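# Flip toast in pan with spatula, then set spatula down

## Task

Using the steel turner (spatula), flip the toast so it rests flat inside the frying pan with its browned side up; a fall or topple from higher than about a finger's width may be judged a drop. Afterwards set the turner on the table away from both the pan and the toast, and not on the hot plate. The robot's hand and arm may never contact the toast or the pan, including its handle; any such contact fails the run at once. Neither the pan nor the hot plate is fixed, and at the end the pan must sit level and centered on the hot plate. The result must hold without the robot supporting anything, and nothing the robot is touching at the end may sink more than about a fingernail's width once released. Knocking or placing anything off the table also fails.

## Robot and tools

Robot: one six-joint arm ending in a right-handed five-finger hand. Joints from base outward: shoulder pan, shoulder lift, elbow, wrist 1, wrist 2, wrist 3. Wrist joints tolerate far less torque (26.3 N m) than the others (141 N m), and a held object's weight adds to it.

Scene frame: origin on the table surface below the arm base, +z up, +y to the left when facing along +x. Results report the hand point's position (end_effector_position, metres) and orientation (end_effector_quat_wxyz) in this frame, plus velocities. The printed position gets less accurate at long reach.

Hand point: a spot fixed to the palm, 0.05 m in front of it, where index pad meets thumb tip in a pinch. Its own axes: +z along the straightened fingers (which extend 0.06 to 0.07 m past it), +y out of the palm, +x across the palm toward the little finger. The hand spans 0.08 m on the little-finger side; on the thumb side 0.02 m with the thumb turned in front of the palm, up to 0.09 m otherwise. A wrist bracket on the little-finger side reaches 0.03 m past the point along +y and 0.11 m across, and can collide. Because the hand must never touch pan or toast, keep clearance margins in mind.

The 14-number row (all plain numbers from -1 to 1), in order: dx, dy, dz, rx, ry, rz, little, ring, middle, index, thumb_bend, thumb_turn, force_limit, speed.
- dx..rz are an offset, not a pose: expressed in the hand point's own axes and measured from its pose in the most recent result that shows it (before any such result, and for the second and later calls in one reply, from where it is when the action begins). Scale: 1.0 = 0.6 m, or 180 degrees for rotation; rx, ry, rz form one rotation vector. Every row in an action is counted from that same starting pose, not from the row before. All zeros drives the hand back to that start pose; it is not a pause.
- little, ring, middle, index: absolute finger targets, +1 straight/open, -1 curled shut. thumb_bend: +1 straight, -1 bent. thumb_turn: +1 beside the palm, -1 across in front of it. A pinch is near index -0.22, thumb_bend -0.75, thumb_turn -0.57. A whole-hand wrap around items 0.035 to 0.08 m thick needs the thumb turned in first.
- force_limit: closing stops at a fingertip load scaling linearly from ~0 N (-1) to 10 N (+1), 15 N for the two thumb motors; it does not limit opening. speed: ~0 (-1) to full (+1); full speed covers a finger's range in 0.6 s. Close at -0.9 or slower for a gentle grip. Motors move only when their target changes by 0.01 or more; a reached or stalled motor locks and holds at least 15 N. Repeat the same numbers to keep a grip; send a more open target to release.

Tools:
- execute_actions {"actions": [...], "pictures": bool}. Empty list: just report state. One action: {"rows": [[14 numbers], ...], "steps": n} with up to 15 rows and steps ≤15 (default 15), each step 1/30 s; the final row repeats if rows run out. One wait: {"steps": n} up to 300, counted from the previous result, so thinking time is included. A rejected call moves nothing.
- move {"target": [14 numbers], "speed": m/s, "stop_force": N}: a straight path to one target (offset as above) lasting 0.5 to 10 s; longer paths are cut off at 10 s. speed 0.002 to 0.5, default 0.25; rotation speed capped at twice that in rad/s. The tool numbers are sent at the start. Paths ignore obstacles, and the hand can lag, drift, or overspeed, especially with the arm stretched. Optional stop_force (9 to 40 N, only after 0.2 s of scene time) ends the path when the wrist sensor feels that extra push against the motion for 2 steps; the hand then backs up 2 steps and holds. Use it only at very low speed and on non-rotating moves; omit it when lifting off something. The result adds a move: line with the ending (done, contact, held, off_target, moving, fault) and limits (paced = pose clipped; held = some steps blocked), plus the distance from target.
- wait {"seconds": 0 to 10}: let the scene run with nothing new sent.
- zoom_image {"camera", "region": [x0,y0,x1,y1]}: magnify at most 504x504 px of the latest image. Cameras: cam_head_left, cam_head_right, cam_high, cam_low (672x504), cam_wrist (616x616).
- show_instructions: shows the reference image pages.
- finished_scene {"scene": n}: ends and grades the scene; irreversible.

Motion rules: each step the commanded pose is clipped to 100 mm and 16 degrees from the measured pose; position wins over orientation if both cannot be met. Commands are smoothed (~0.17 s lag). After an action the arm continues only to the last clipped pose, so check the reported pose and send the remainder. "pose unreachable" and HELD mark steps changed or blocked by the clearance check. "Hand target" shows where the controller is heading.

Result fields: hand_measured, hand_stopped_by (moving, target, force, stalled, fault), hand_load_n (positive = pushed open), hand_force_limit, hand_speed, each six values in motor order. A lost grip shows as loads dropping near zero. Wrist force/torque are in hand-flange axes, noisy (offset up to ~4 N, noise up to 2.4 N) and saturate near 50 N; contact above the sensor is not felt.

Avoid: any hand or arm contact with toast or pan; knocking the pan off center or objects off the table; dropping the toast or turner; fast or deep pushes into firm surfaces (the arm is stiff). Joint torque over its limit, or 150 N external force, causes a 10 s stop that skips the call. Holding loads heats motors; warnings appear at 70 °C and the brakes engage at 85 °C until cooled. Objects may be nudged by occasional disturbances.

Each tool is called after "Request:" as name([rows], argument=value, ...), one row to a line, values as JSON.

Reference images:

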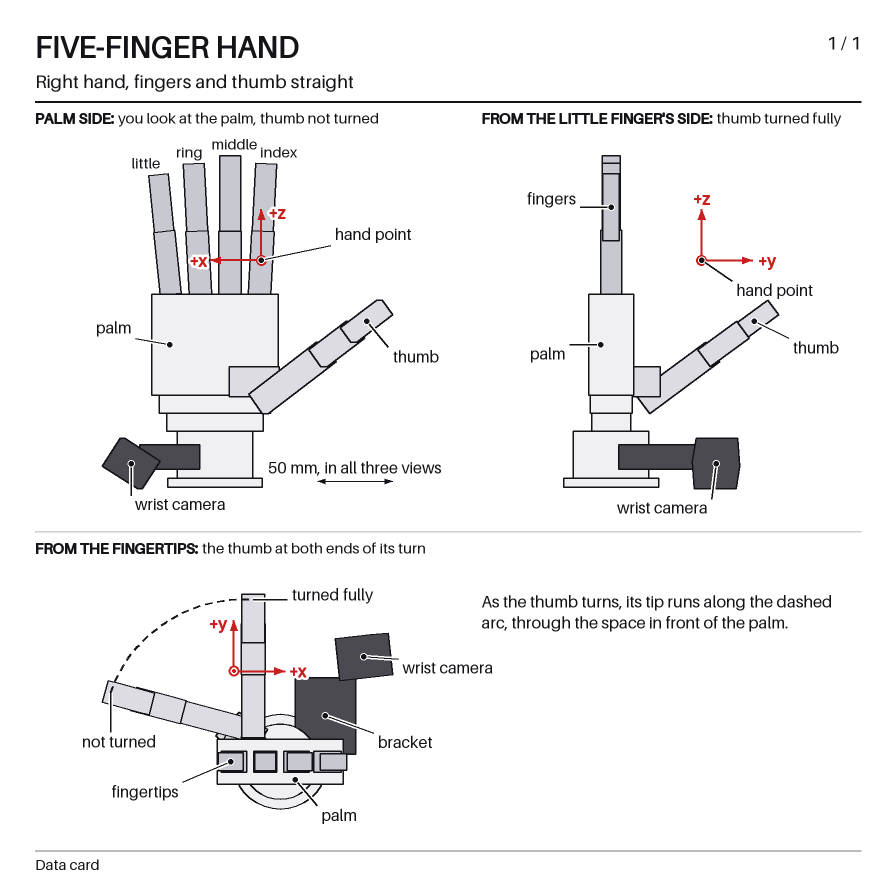

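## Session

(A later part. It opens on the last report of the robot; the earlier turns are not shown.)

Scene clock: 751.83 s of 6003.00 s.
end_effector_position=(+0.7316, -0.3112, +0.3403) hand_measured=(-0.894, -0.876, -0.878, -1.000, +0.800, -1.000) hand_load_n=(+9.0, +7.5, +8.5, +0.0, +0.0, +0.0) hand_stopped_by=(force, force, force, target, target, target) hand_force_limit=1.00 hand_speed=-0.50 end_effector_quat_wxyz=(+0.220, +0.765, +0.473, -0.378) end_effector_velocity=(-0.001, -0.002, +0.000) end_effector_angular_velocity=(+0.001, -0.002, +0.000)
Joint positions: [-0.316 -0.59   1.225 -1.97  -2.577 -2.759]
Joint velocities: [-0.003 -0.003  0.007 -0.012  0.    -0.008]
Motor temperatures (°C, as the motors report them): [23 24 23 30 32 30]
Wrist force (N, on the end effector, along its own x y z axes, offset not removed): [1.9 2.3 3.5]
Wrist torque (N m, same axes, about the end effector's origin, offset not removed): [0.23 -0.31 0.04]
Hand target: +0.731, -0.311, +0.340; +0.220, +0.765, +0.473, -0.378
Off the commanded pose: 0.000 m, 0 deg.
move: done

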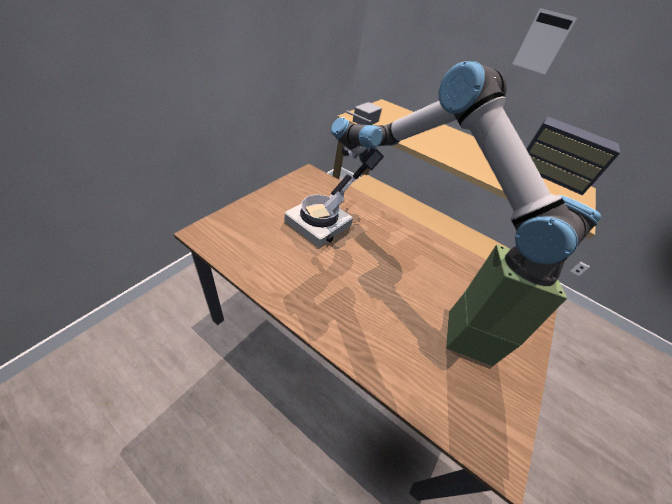

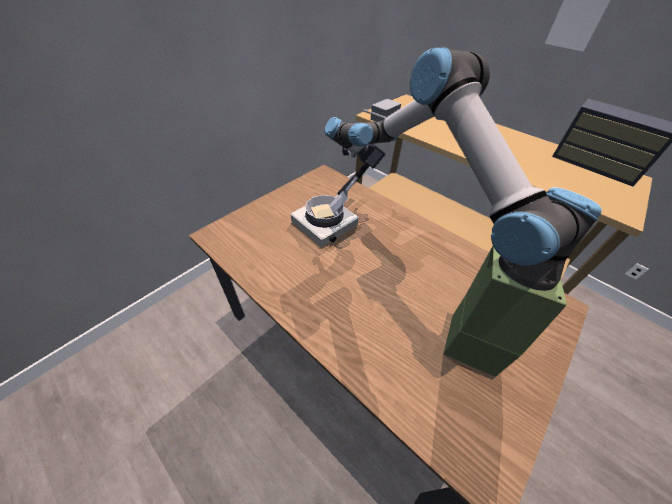

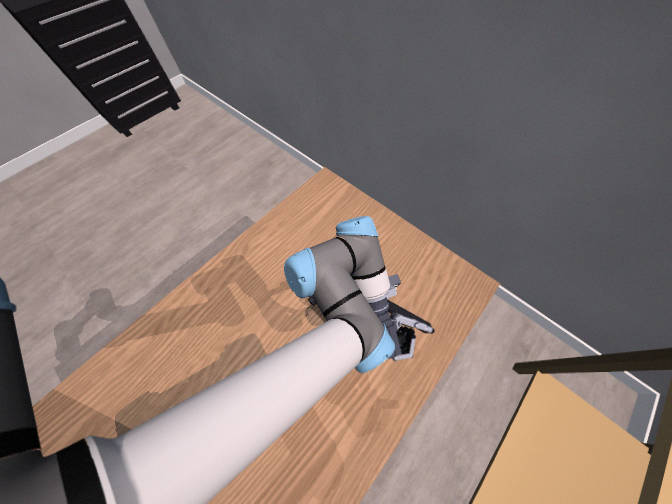

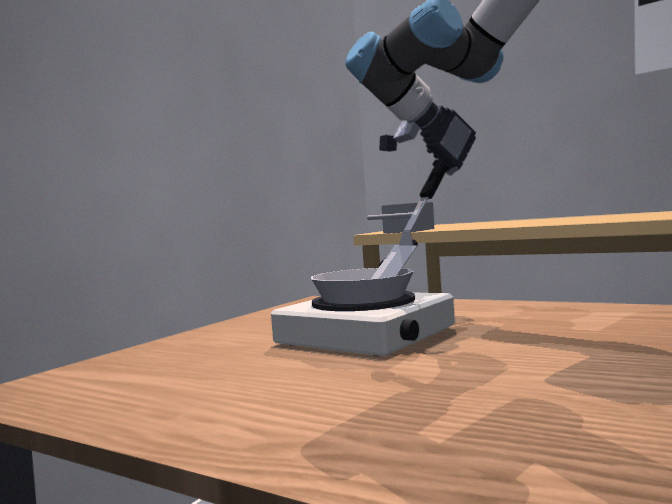

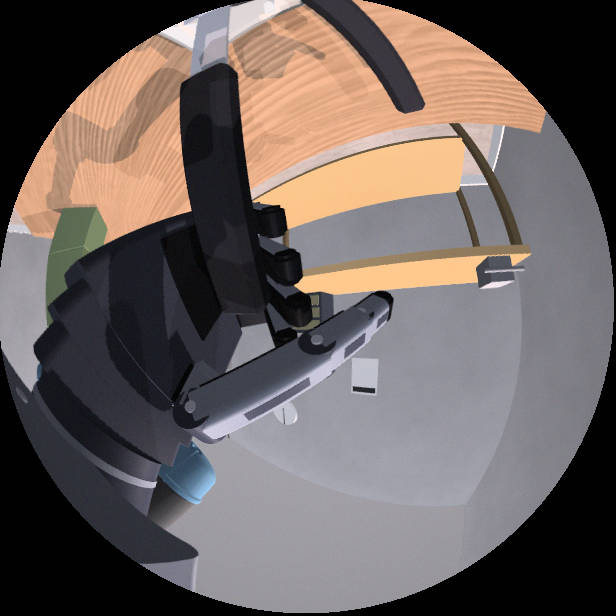

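Request:
move(target=[0.0185,0,0.0165,0,0,0,-1,-1,-1,-1,0.8,-1,1,-0.5], speed=0.015)

Request:
zoom_image(camera="cam_head_left", region=[285,170,355,240])

Request:
zoom_image(camera="cam_low", region=[300,170,480,320])

Scene clock: 758.27 s of 6003.00 s.
end_effector_position=(+0.7309, -0.3119, +0.3258) hand_measured=(-0.894, -0.876, -0.878, -1.000, +0.800, -1.000) hand_load_n=(+8.5, +7.5, +8.5, +0.0, +0.0, +0.0) hand_stopped_by=(force, force, force, target, target, target) hand_force_limit=1.00 hand_speed=-0.50 end_effector_quat_wxyz=(+0.220, +0.765, +0.473, -0.378) end_effector_velocity=(-0.000, -0.000, -0.002) end_effector_angular_velocity=(+0.000, -0.001, -0.000)
Joint positions: [-0.319 -0.567  1.224 -1.997 -2.577 -2.766]
Joint velocities: [-0.001  0.004 -0.001 -0.005  0.    -0.001]
Motor temperatures (°C, as the motors report them): [23 24 23 30 32 30]
Wrist force (N, on the end effector, along its own x y z axes, offset not removed): [-2.6 0.1 0.6]
Wrist torque (N m, same axes, about the end effector's origin, offset not removed): [0.24 0.49 -0.34]
Hand target: +0.731, -0.312, +0.325; +0.220, +0.765, +0.473, -0.378
Off the commanded pose: 0.000 m, 0 deg.
After step 90, 2.20 s passed at rest.
move: done

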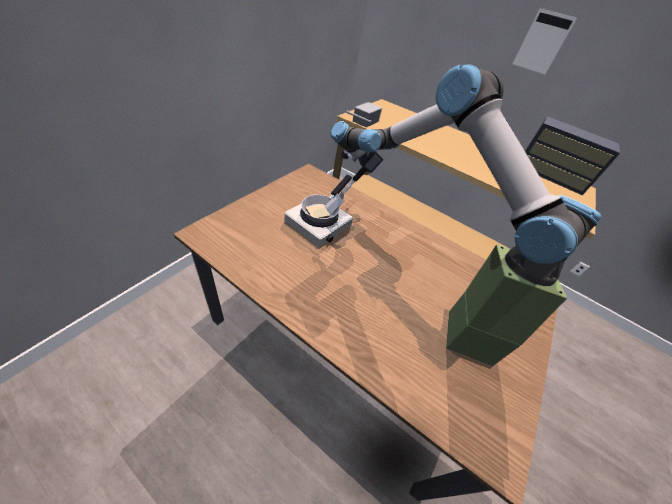

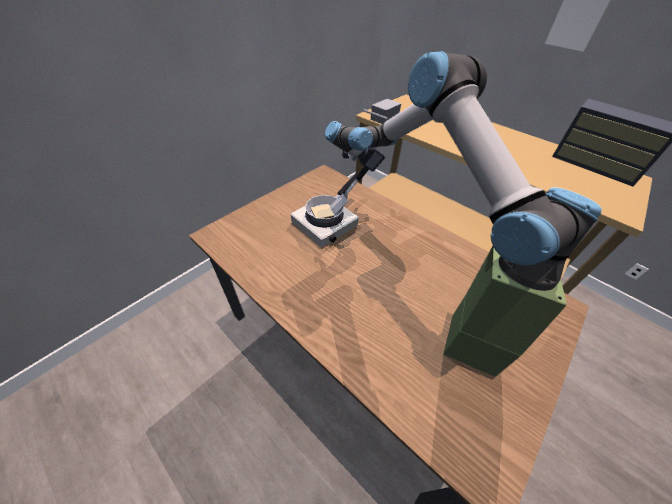

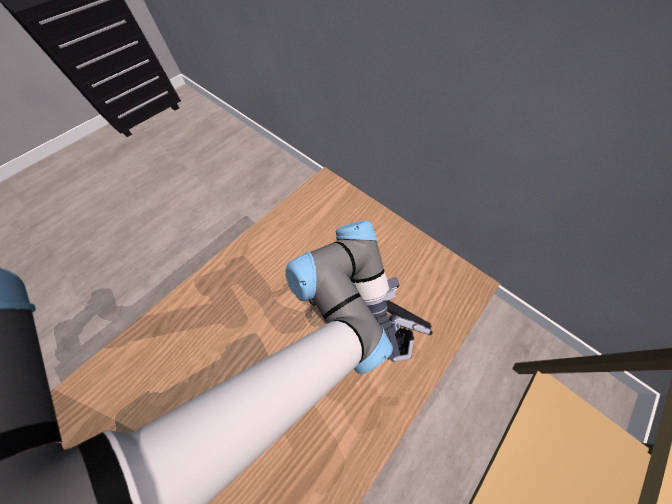

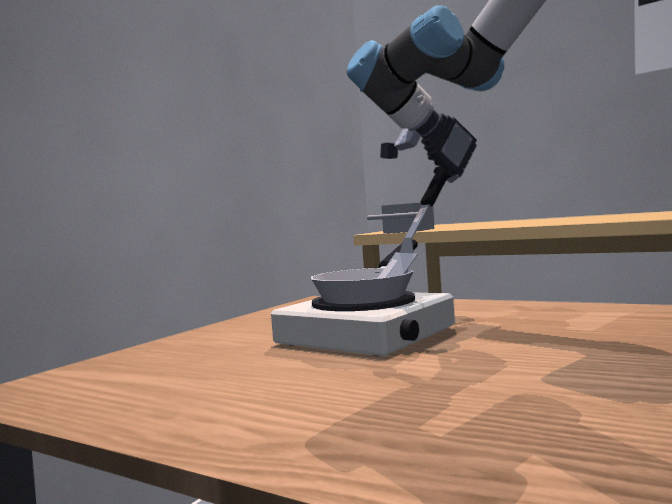

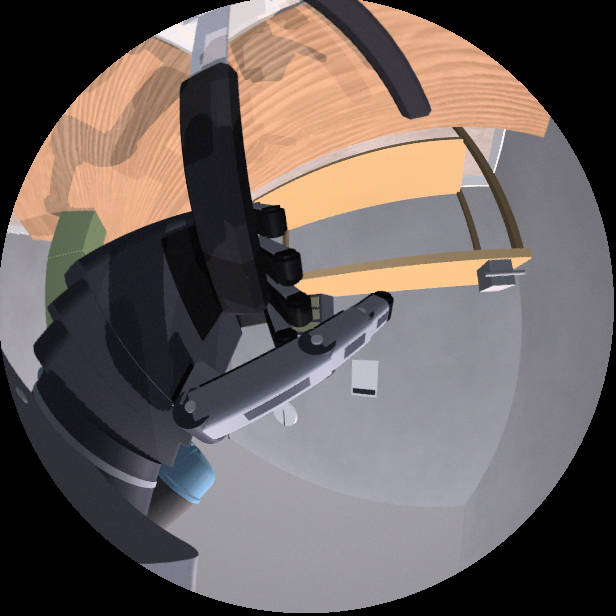

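Region (285, 170, 355, 240) of cam_head_left's 672x504 image, scaled by 7.200, with more detail than that image has.

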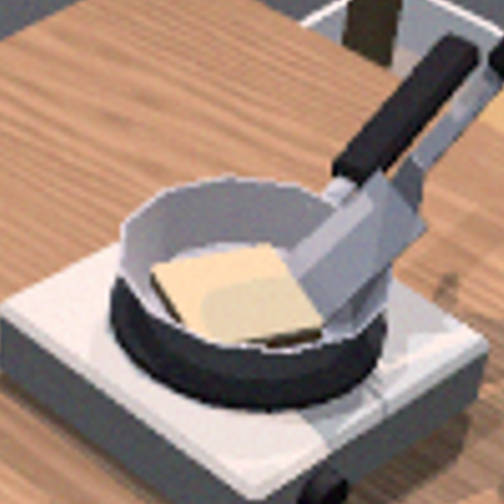

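Region (300, 170, 480, 320) of cam_low's 672x504 image, scaled by 2.800, with more detail than that image has.

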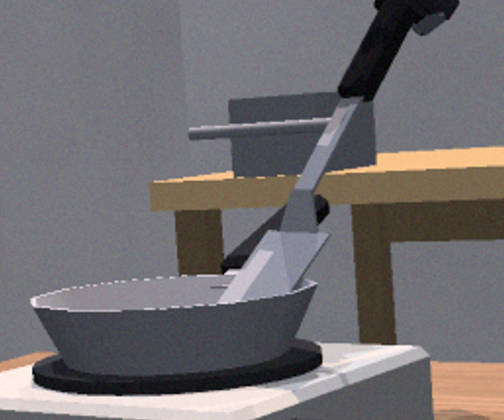

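Request:
move(target=[0.0258,0,0.0395,0,0.0333,0,-1,-1,-1,-1,0.8,-1,1,-0.5], speed=0.03)

Request:
zoom_image(camera="cam_head_left", region=[285,170,355,240])

Request:
zoom_image(camera="cam_low", region=[300,170,480,320])

Scene clock: 766.60 s of 6003.00 s.
end_effector_position=(+0.7262, -0.3196, +0.2993) hand_measured=(-0.894, -0.876, -0.878, -1.000, +0.800, -1.000) hand_load_n=(+8.0, +8.0, +9.5, +0.0, +0.0, +0.0) hand_stopped_by=(force, force, force, target, target, target) hand_force_limit=1.00 hand_speed=-0.50 end_effector_quat_wxyz=(+0.195, +0.784, +0.483, -0.339) end_effector_velocity=(-0.001, -0.001, -0.003) end_effector_angular_velocity=(+0.010, -0.005, +0.000)
Joint positions: [-0.35  -0.568  1.265 -2.138 -2.485 -2.866]
Joint velocities: [-0.004 -0.     0.005 -0.015  0.01  -0.011]
Motor temperatures (°C, as the motors report them): [23 24 23 30 32 30]
Wrist force (N, on the end effector, along its own x y z axes, offset not removed): [-1.0 3.1 0.4]
Wrist torque (N m, same axes, about the end effector's origin, offset not removed): [0.43 0.30 -0.09]
Hand target: +0.726, -0.320, +0.299; +0.195, +0.784, +0.483, -0.338
Off the commanded pose: 0.000 m, 0 deg.
After step 90, 3.33 s passed at rest.
move: done

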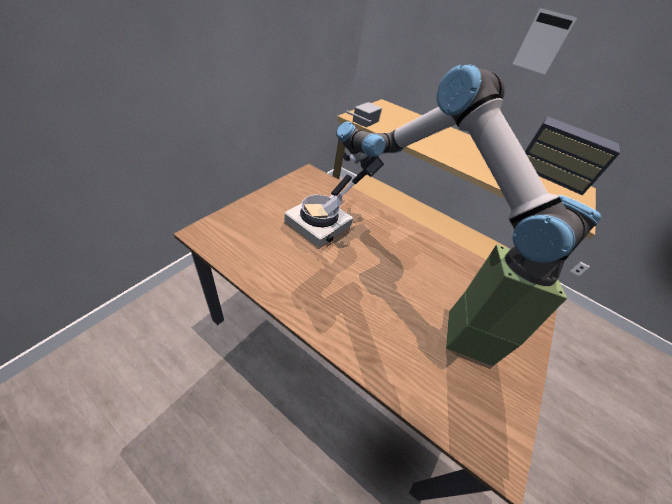

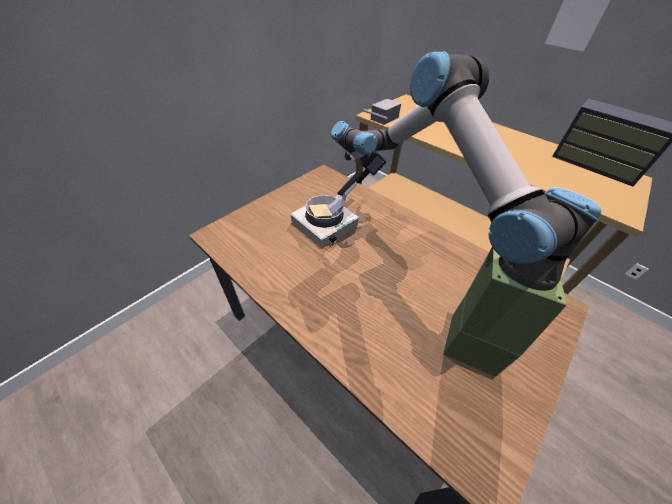

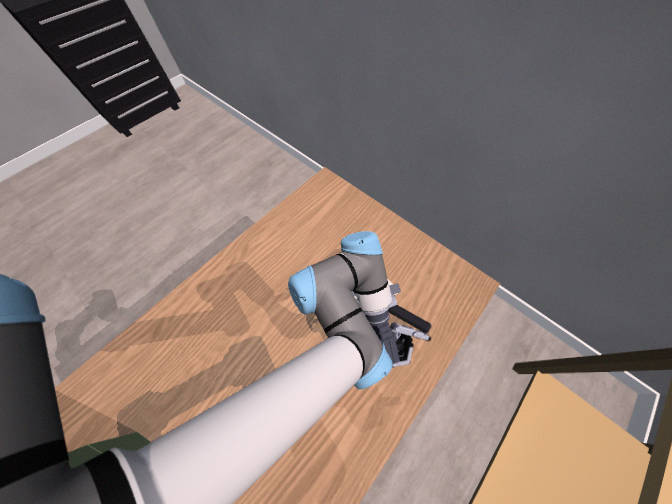

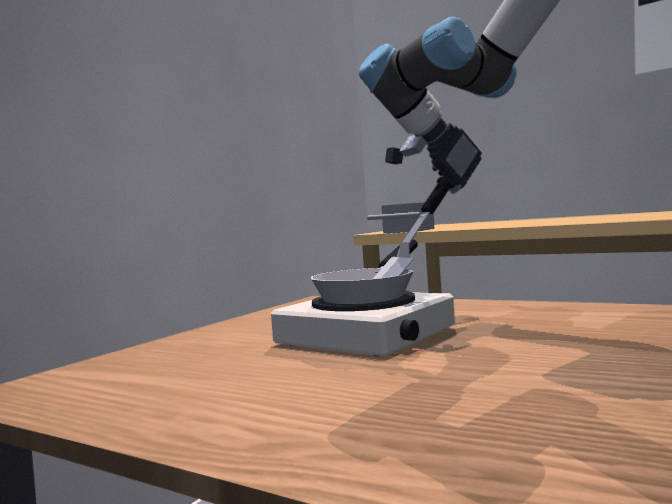

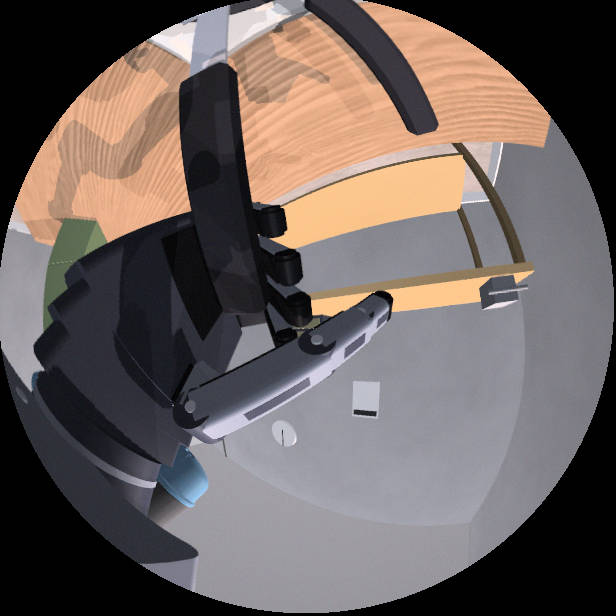

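Region (285, 170, 355, 240) of cam_head_left's 672x504 image, scaled by 7.200, with more detail than that image has.

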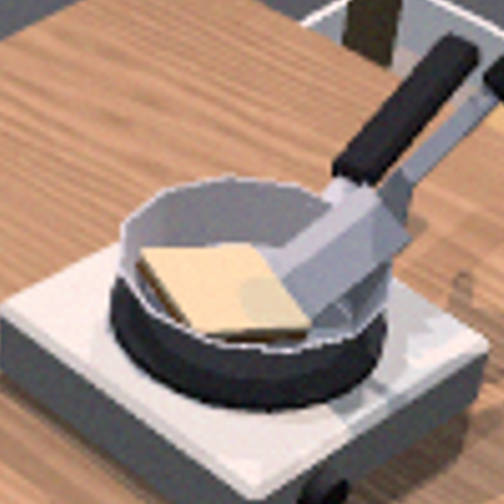

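Region (300, 170, 480, 320) of cam_low's 672x504 image, scaled by 2.800, with more detail than that image has.

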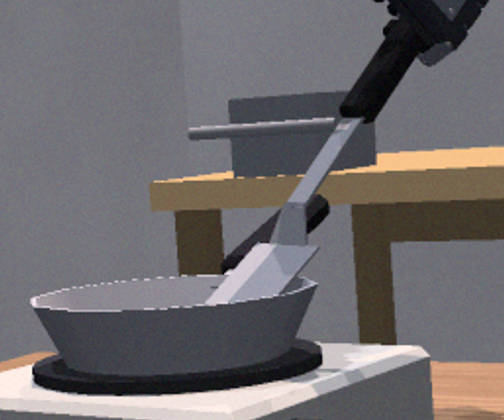

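Request:
move(target=[0.0178,0,0.0723,0,0.0444,0,-1,-1,-1,-1,0.8,-1,1,-0.5], speed=0.04)

Request:
zoom_image(camera="cam_head_left", region=[285,170,355,240])

Request:
zoom_image(camera="cam_low", region=[300,170,480,320])

Scene clock: 775.80 s of 6003.00 s.
end_effector_position=(+0.7146, -0.3402, +0.2617) hand_measured=(-0.894, -0.876, -0.878, -1.000, +0.800, -1.000) hand_load_n=(+7.0, +8.0, +10.5, +0.0, +0.0, +0.0) hand_stopped_by=(force, force, force, target, target, target) hand_force_limit=1.00 hand_speed=-0.50 end_effector_quat_wxyz=(+0.161, +0.805, +0.495, -0.284) end_effector_velocity=(-0.001, -0.002, -0.002) end_effector_angular_velocity=(+0.007, -0.003, -0.001)
Joint positions: [-0.413 -0.567  1.323 -2.311 -2.354 -2.993]
Joint velocities: [-0.005  0.001  0.003 -0.01   0.007 -0.007]
Motor temperatures (°C, as the motors report them): [23 24 23 30 32 30]
Wrist force (N, on the end effector, along its own x y z axes, offset not removed): [-1.4 0.7 2.1]
Wrist torque (N m, same axes, about the end effector's origin, offset not removed): [0.00 0.92 0.10]
Hand target: +0.715, -0.340, +0.261; +0.161, +0.805, +0.496, -0.283
Off the commanded pose: 0.000 m, 0 deg.
After step 90, 4.13 s passed at rest.
move: done

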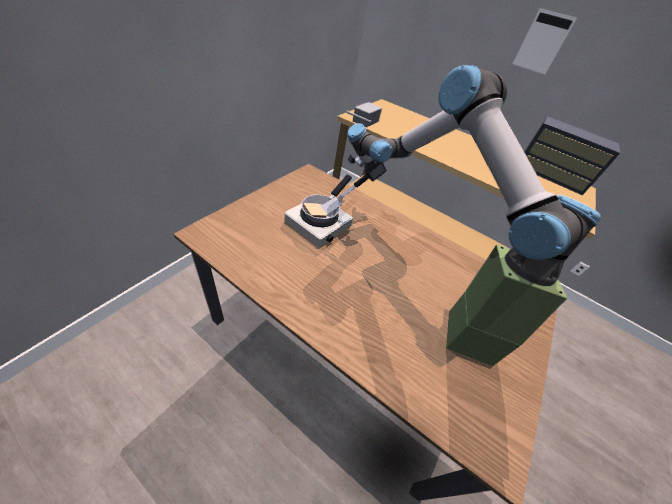

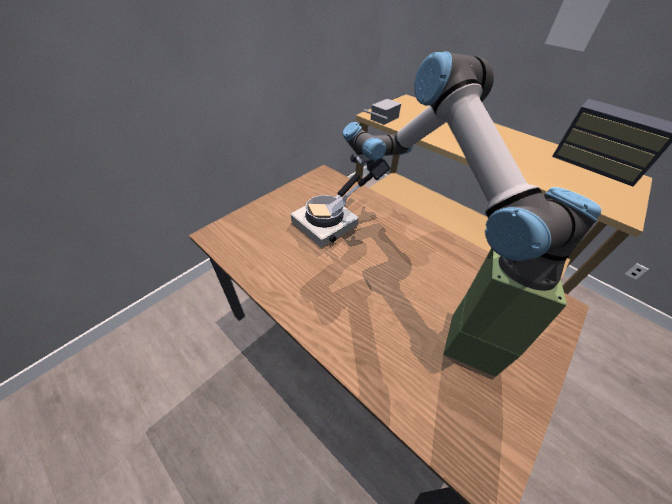

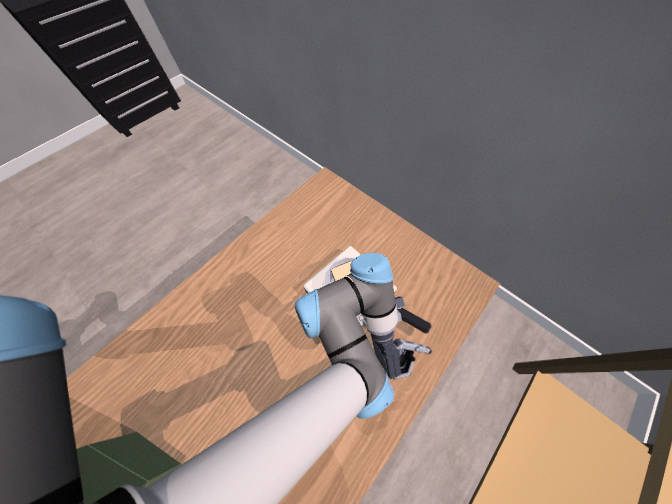

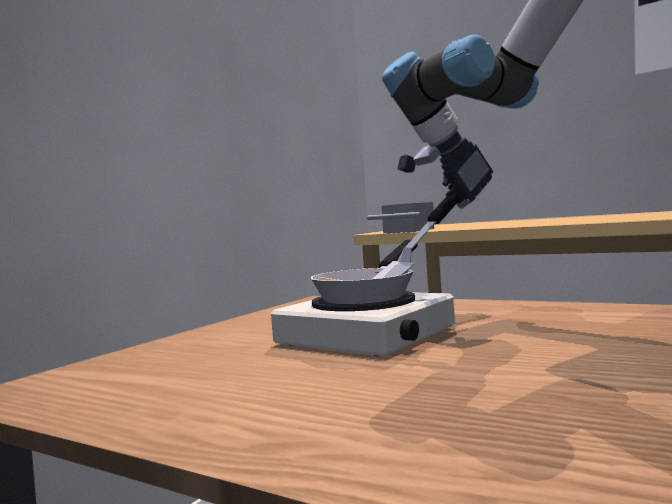

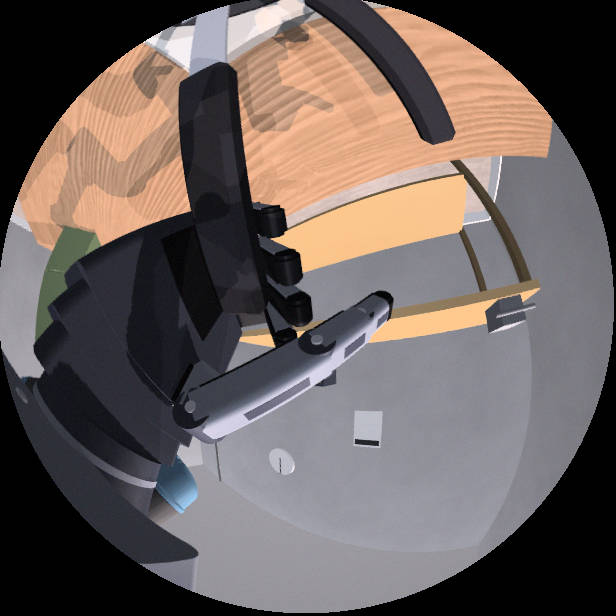

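Region (285, 170, 355, 240) of cam_head_left's 672x504 image, scaled by 7.200, with more detail than that image has.

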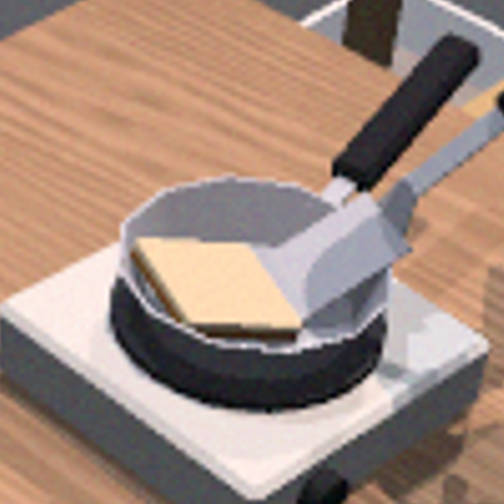

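Region (300, 170, 480, 320) of cam_low's 672x504 image, scaled by 2.800, with more detail than that image has.

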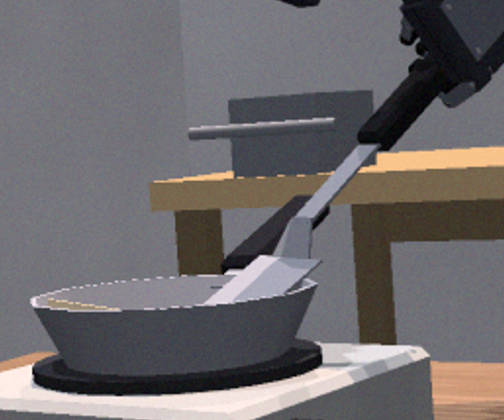

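Request:
execute_actions([
  {"rows":[[0,-0.001,0.0011,0.0055,0,0,-1,-1,-1,-1,0.8,-1,1,-0.5],[0.0003,-0.0019,0.0026,0.011,0,0,-1,-1,-1,-1,0.8,-1,1,-0.5]],"steps":15},
], pictures=false)

Scene clock: 785.67 s of 6003.00 s.
end_effector_position=(+0.7133, -0.3404, +0.2604) hand_measured=(-0.894, -0.876, -0.878, -1.000, +0.800, -1.000) hand_load_n=(+6.5, +7.0, +9.5, +0.0, +0.0, +0.0) hand_stopped_by=(force, force, force, target, target, target) hand_force_limit=1.00 hand_speed=-0.50 end_effector_quat_wxyz=(+0.147, +0.808, +0.491, -0.292) end_effector_velocity=(+0.000, +0.000, -0.000) end_effector_angular_velocity=(+0.004, +0.007, -0.006)
Joint positions: [-0.414 -0.563  1.295 -2.241 -2.348 -2.962]
Joint velocities: [ 0.     0.002 -0.009  0.021  0.002  0.01 ]
Motor temperatures (°C, as the motors report them): [23 24 23 30 32 30]
Wrist force (N, on the end effector, along its own x y z axes, offset not removed): [-3.6 2.3 2.0]
Wrist torque (N m, same axes, about the end effector's origin, offset not removed): [0.13 1.00 -0.36]
Hand target: +0.713, -0.340, +0.260; +0.147, +0.808, +0.490, -0.292
Off the commanded pose: 0.000 m, 0 deg.
Steps of this call (steps 1 to 90: nothing new was sent; then 6.37 s passed at rest; steps 91 to 105: all 15 steps of this action). Readings (end_effector_position | what the end effector reports):
91: (+0.7146, -0.3403, +0.2614) | hand_measured=(-0.894, -0.876, -0.878, -1.000, +0.800, -1.000) hand_load_n=(+7.0, +8.0, +10.5, +0.0, +0.0, +0.0) hand_stopped_by=(force, force, force, target, target, target) hand_force_limit=1.00 hand_speed=-0.50
92: (+0.7146, -0.3404, +0.2614) | hand_measured=(-0.894, -0.876, -0.878, -1.000, +0.800, -1.000) hand_load_n=(+7.0, +8.0, +10.5, +0.0, +0.0, +0.0) hand_stopped_by=(force, force, force, target, target, target) hand_force_limit=1.00 hand_speed=-0.50
94: (+0.7142, -0.3404, +0.2612) | hand_measured=(-0.894, -0.876, -0.878, -1.000, +0.800, -1.000) hand_load_n=(+7.0, +8.0, +10.5, +0.0, +0.0, +0.0) hand_stopped_by=(force, force, force, target, target, target) hand_force_limit=1.00 hand_speed=-0.50
98: (+0.7135, -0.3404, +0.2607) | hand_measured=(-0.894, -0.876, -0.878, -1.000, +0.800, -1.000) hand_load_n=(+7.0, +7.5, +10.0, +0.0, +0.0, +0.0) hand_stopped_by=(force, force, force, target, target, target) hand_force_limit=1.00 hand_speed=-0.50
105: the state above

Request:
move(target=[0.0105,0.0015,-0.0105,-0.009,0,0,-1,-1,-1,-1,0.8,-1,1,-0.5], speed=0.04)

Request:
zoom_image(camera="cam_head_left", region=[285,170,355,240])

Request:
zoom_image(camera="cam_low", region=[300,170,480,320])

Scene clock: 795.03 s of 6003.00 s.
end_effector_position=(+0.7181, -0.3333, +0.2614) hand_measured=(-0.894, -0.876, -0.878, -1.000, +0.800, -1.000) hand_load_n=(+8.5, +7.5, +9.0, +0.0, +0.0, +0.0) hand_stopped_by=(force, force, force, target, target, target) hand_force_limit=1.00 hand_speed=-0.50 end_effector_quat_wxyz=(+0.159, +0.806, +0.495, -0.285) end_effector_velocity=(+0.001, +0.002, +0.000) end_effector_angular_velocity=(-0.002, -0.006, +0.005)
Joint positions: [-0.403 -0.562  1.308 -2.282 -2.352 -2.973]
Joint velocities: [ 0.002  0.     0.004 -0.013 -0.    -0.005]
Motor temperatures (°C, as the motors report them): [23 24 23 30 32 30]
Wrist force (N, on the end effector, along its own x y z axes, offset not removed): [-0.1 3.2 5.7]
Wrist torque (N m, same axes, about the end effector's origin, offset not removed): [0.21 -0.30 0.05]
Hand target: +0.718, -0.333, +0.261; +0.159, +0.806, +0.495, -0.285
Off the commanded pose: 0.000 m, 0 deg.
After step 90, 5.60 s passed at rest.
move: done

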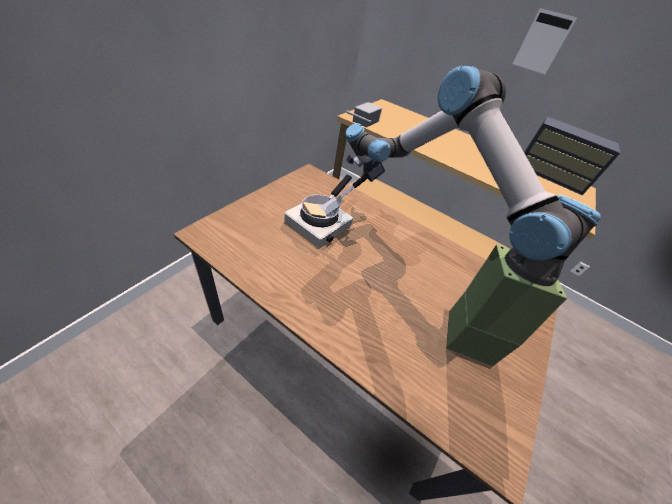

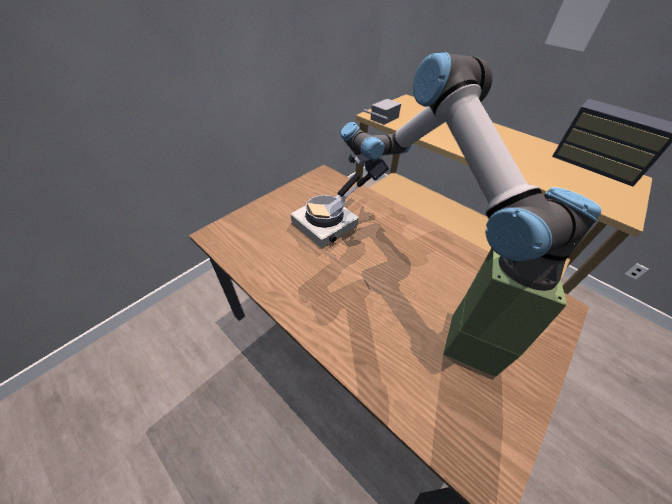

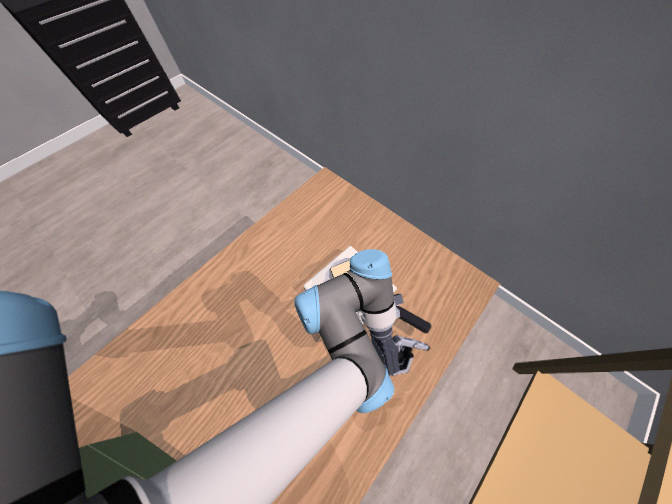

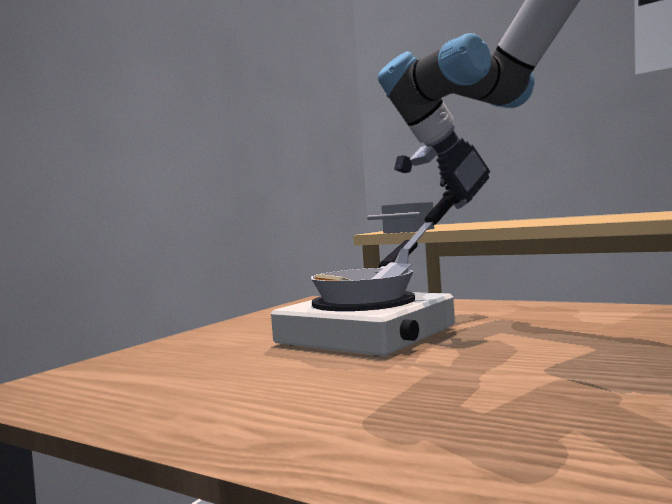

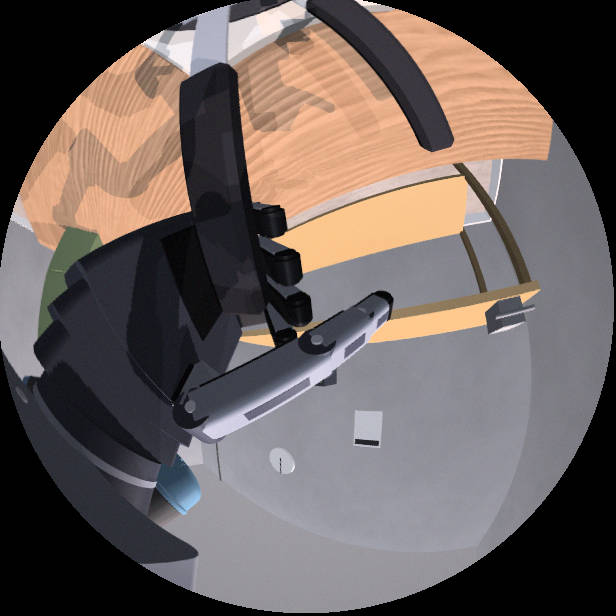

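Region (285, 170, 355, 240) of cam_head_left's 672x504 image, scaled by 7.200, with more detail than that image has.

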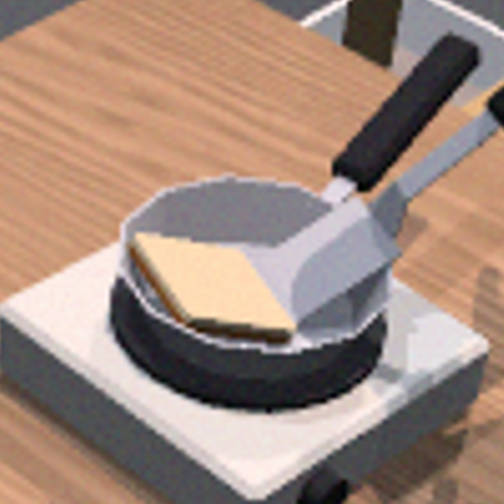

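Region (300, 170, 480, 320) of cam_low's 672x504 image, scaled by 2.800, with more detail than that image has.

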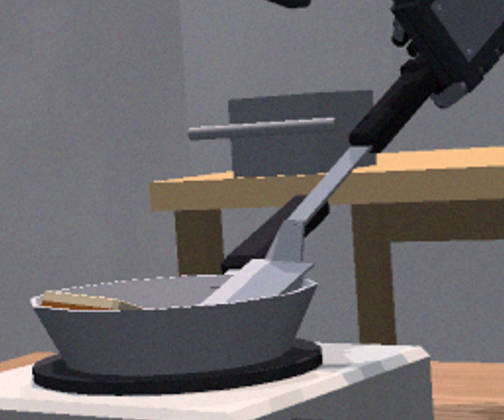

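Request:
move(target=[0.0176,0,-0.0127,0,0,0,-1,-1,-1,-1,0.8,-1,1,-0.5], speed=0.03)

Request:
zoom_image(camera="cam_head_left", region=[285,170,355,240])

Request:
zoom_image(camera="cam_low", region=[300,170,480,320])

Scene clock: 807.23 s of 6003.00 s.
end_effector_position=(+0.7240, -0.3220, +0.2609) hand_measured=(-0.894, -0.876, -0.878, -1.000, +0.800, -1.000) hand_load_n=(+8.0, +7.5, +9.0, +0.0, +0.0, +0.0) hand_stopped_by=(force, force, force, target, target, target) hand_force_limit=1.00 hand_speed=-0.50 end_effector_quat_wxyz=(+0.159, +0.806, +0.495, -0.285) end_effector_velocity=(+0.001, +0.002, -0.000) end_effector_angular_velocity=(+0.001, +0.000, -0.000)
Joint positions: [-0.386 -0.555  1.292 -2.257 -2.352 -2.95 ]
Joint velocities: [ 0.003  0.002 -0.004  0.006  0.001  0.005]
Motor temperatures (°C, as the motors report them): [23 24 23 30 32 30]
Wrist force (N, on the end effector, along its own x y z axes, offset not removed): [0.8 0.1 4.0]
Wrist torque (N m, same axes, about the end effector's origin, offset not removed): [-0.12 -0.24 -0.12]
Hand target: +0.724, -0.322, +0.261; +0.159, +0.806, +0.495, -0.285
Off the commanded pose: 0.000 m, 0 deg.
After step 90, 8.40 s passed at rest.
move: done

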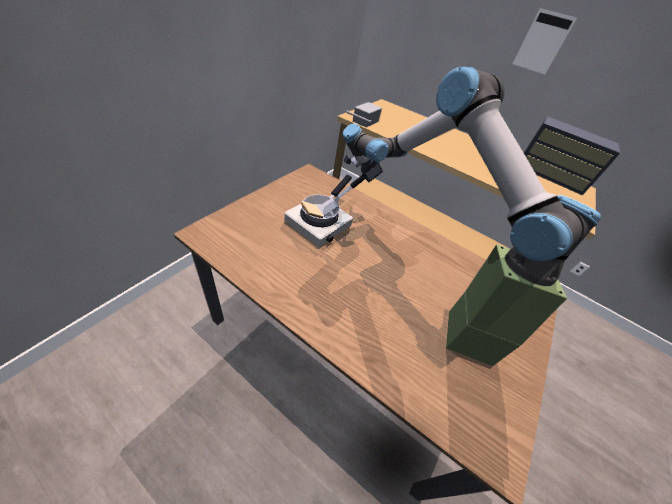

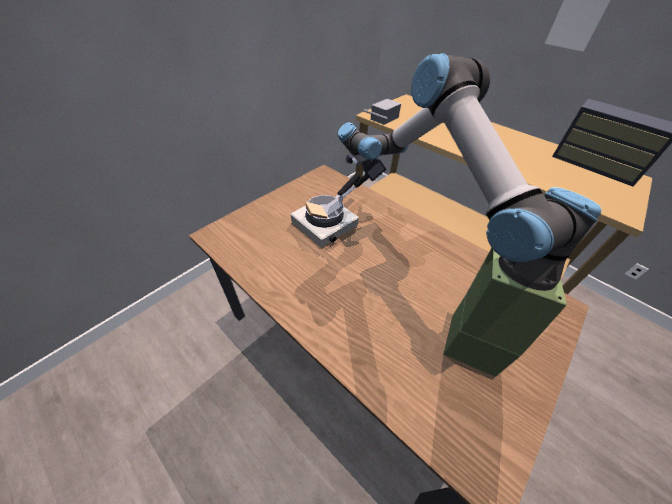

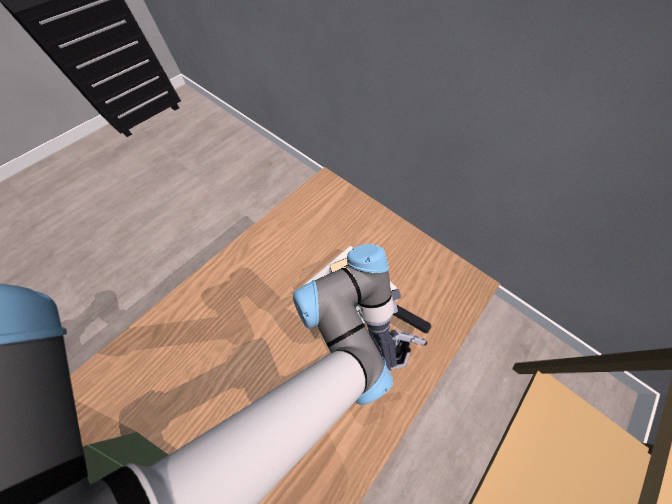

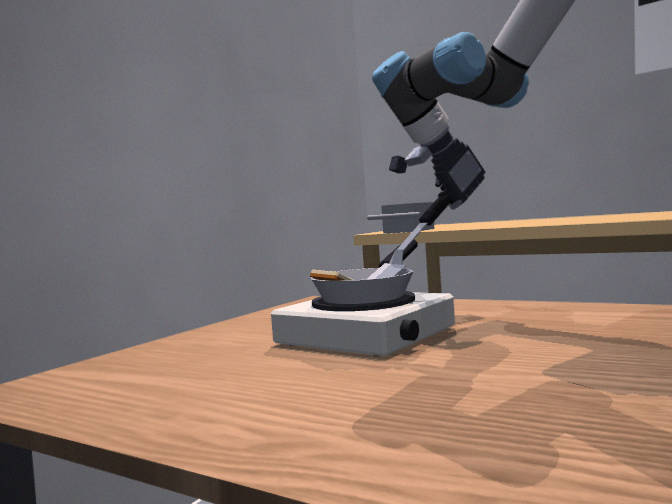

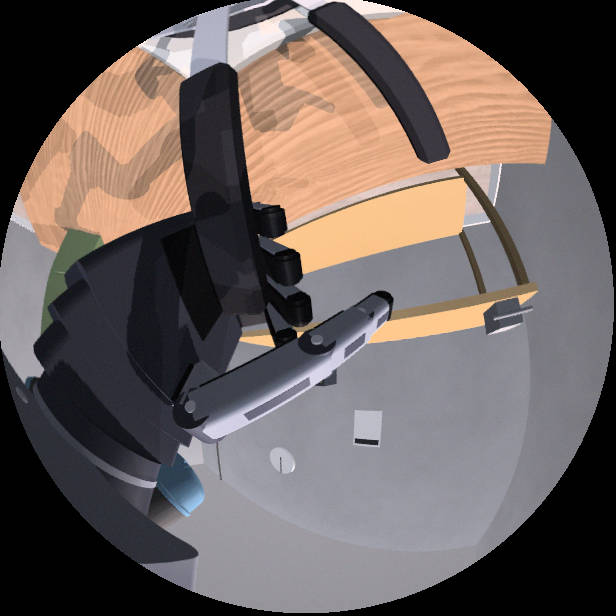

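Region (285, 170, 355, 240) of cam_head_left's 672x504 image, scaled by 7.200, with more detail than that image has.

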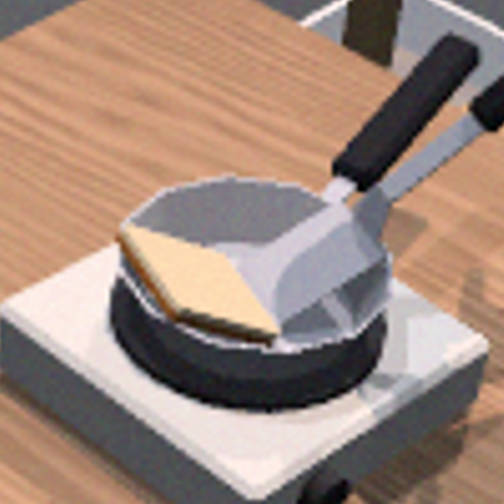

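Region (300, 170, 480, 320) of cam_low's 672x504 image, scaled by 2.800, with more detail than that image has.

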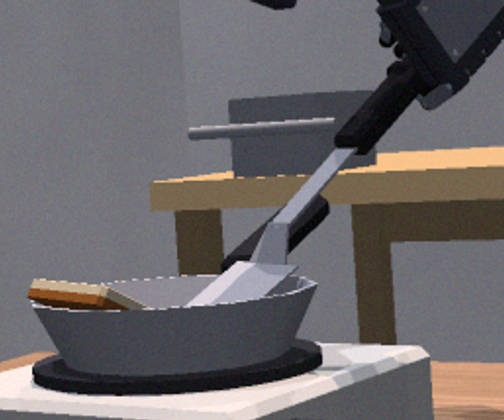

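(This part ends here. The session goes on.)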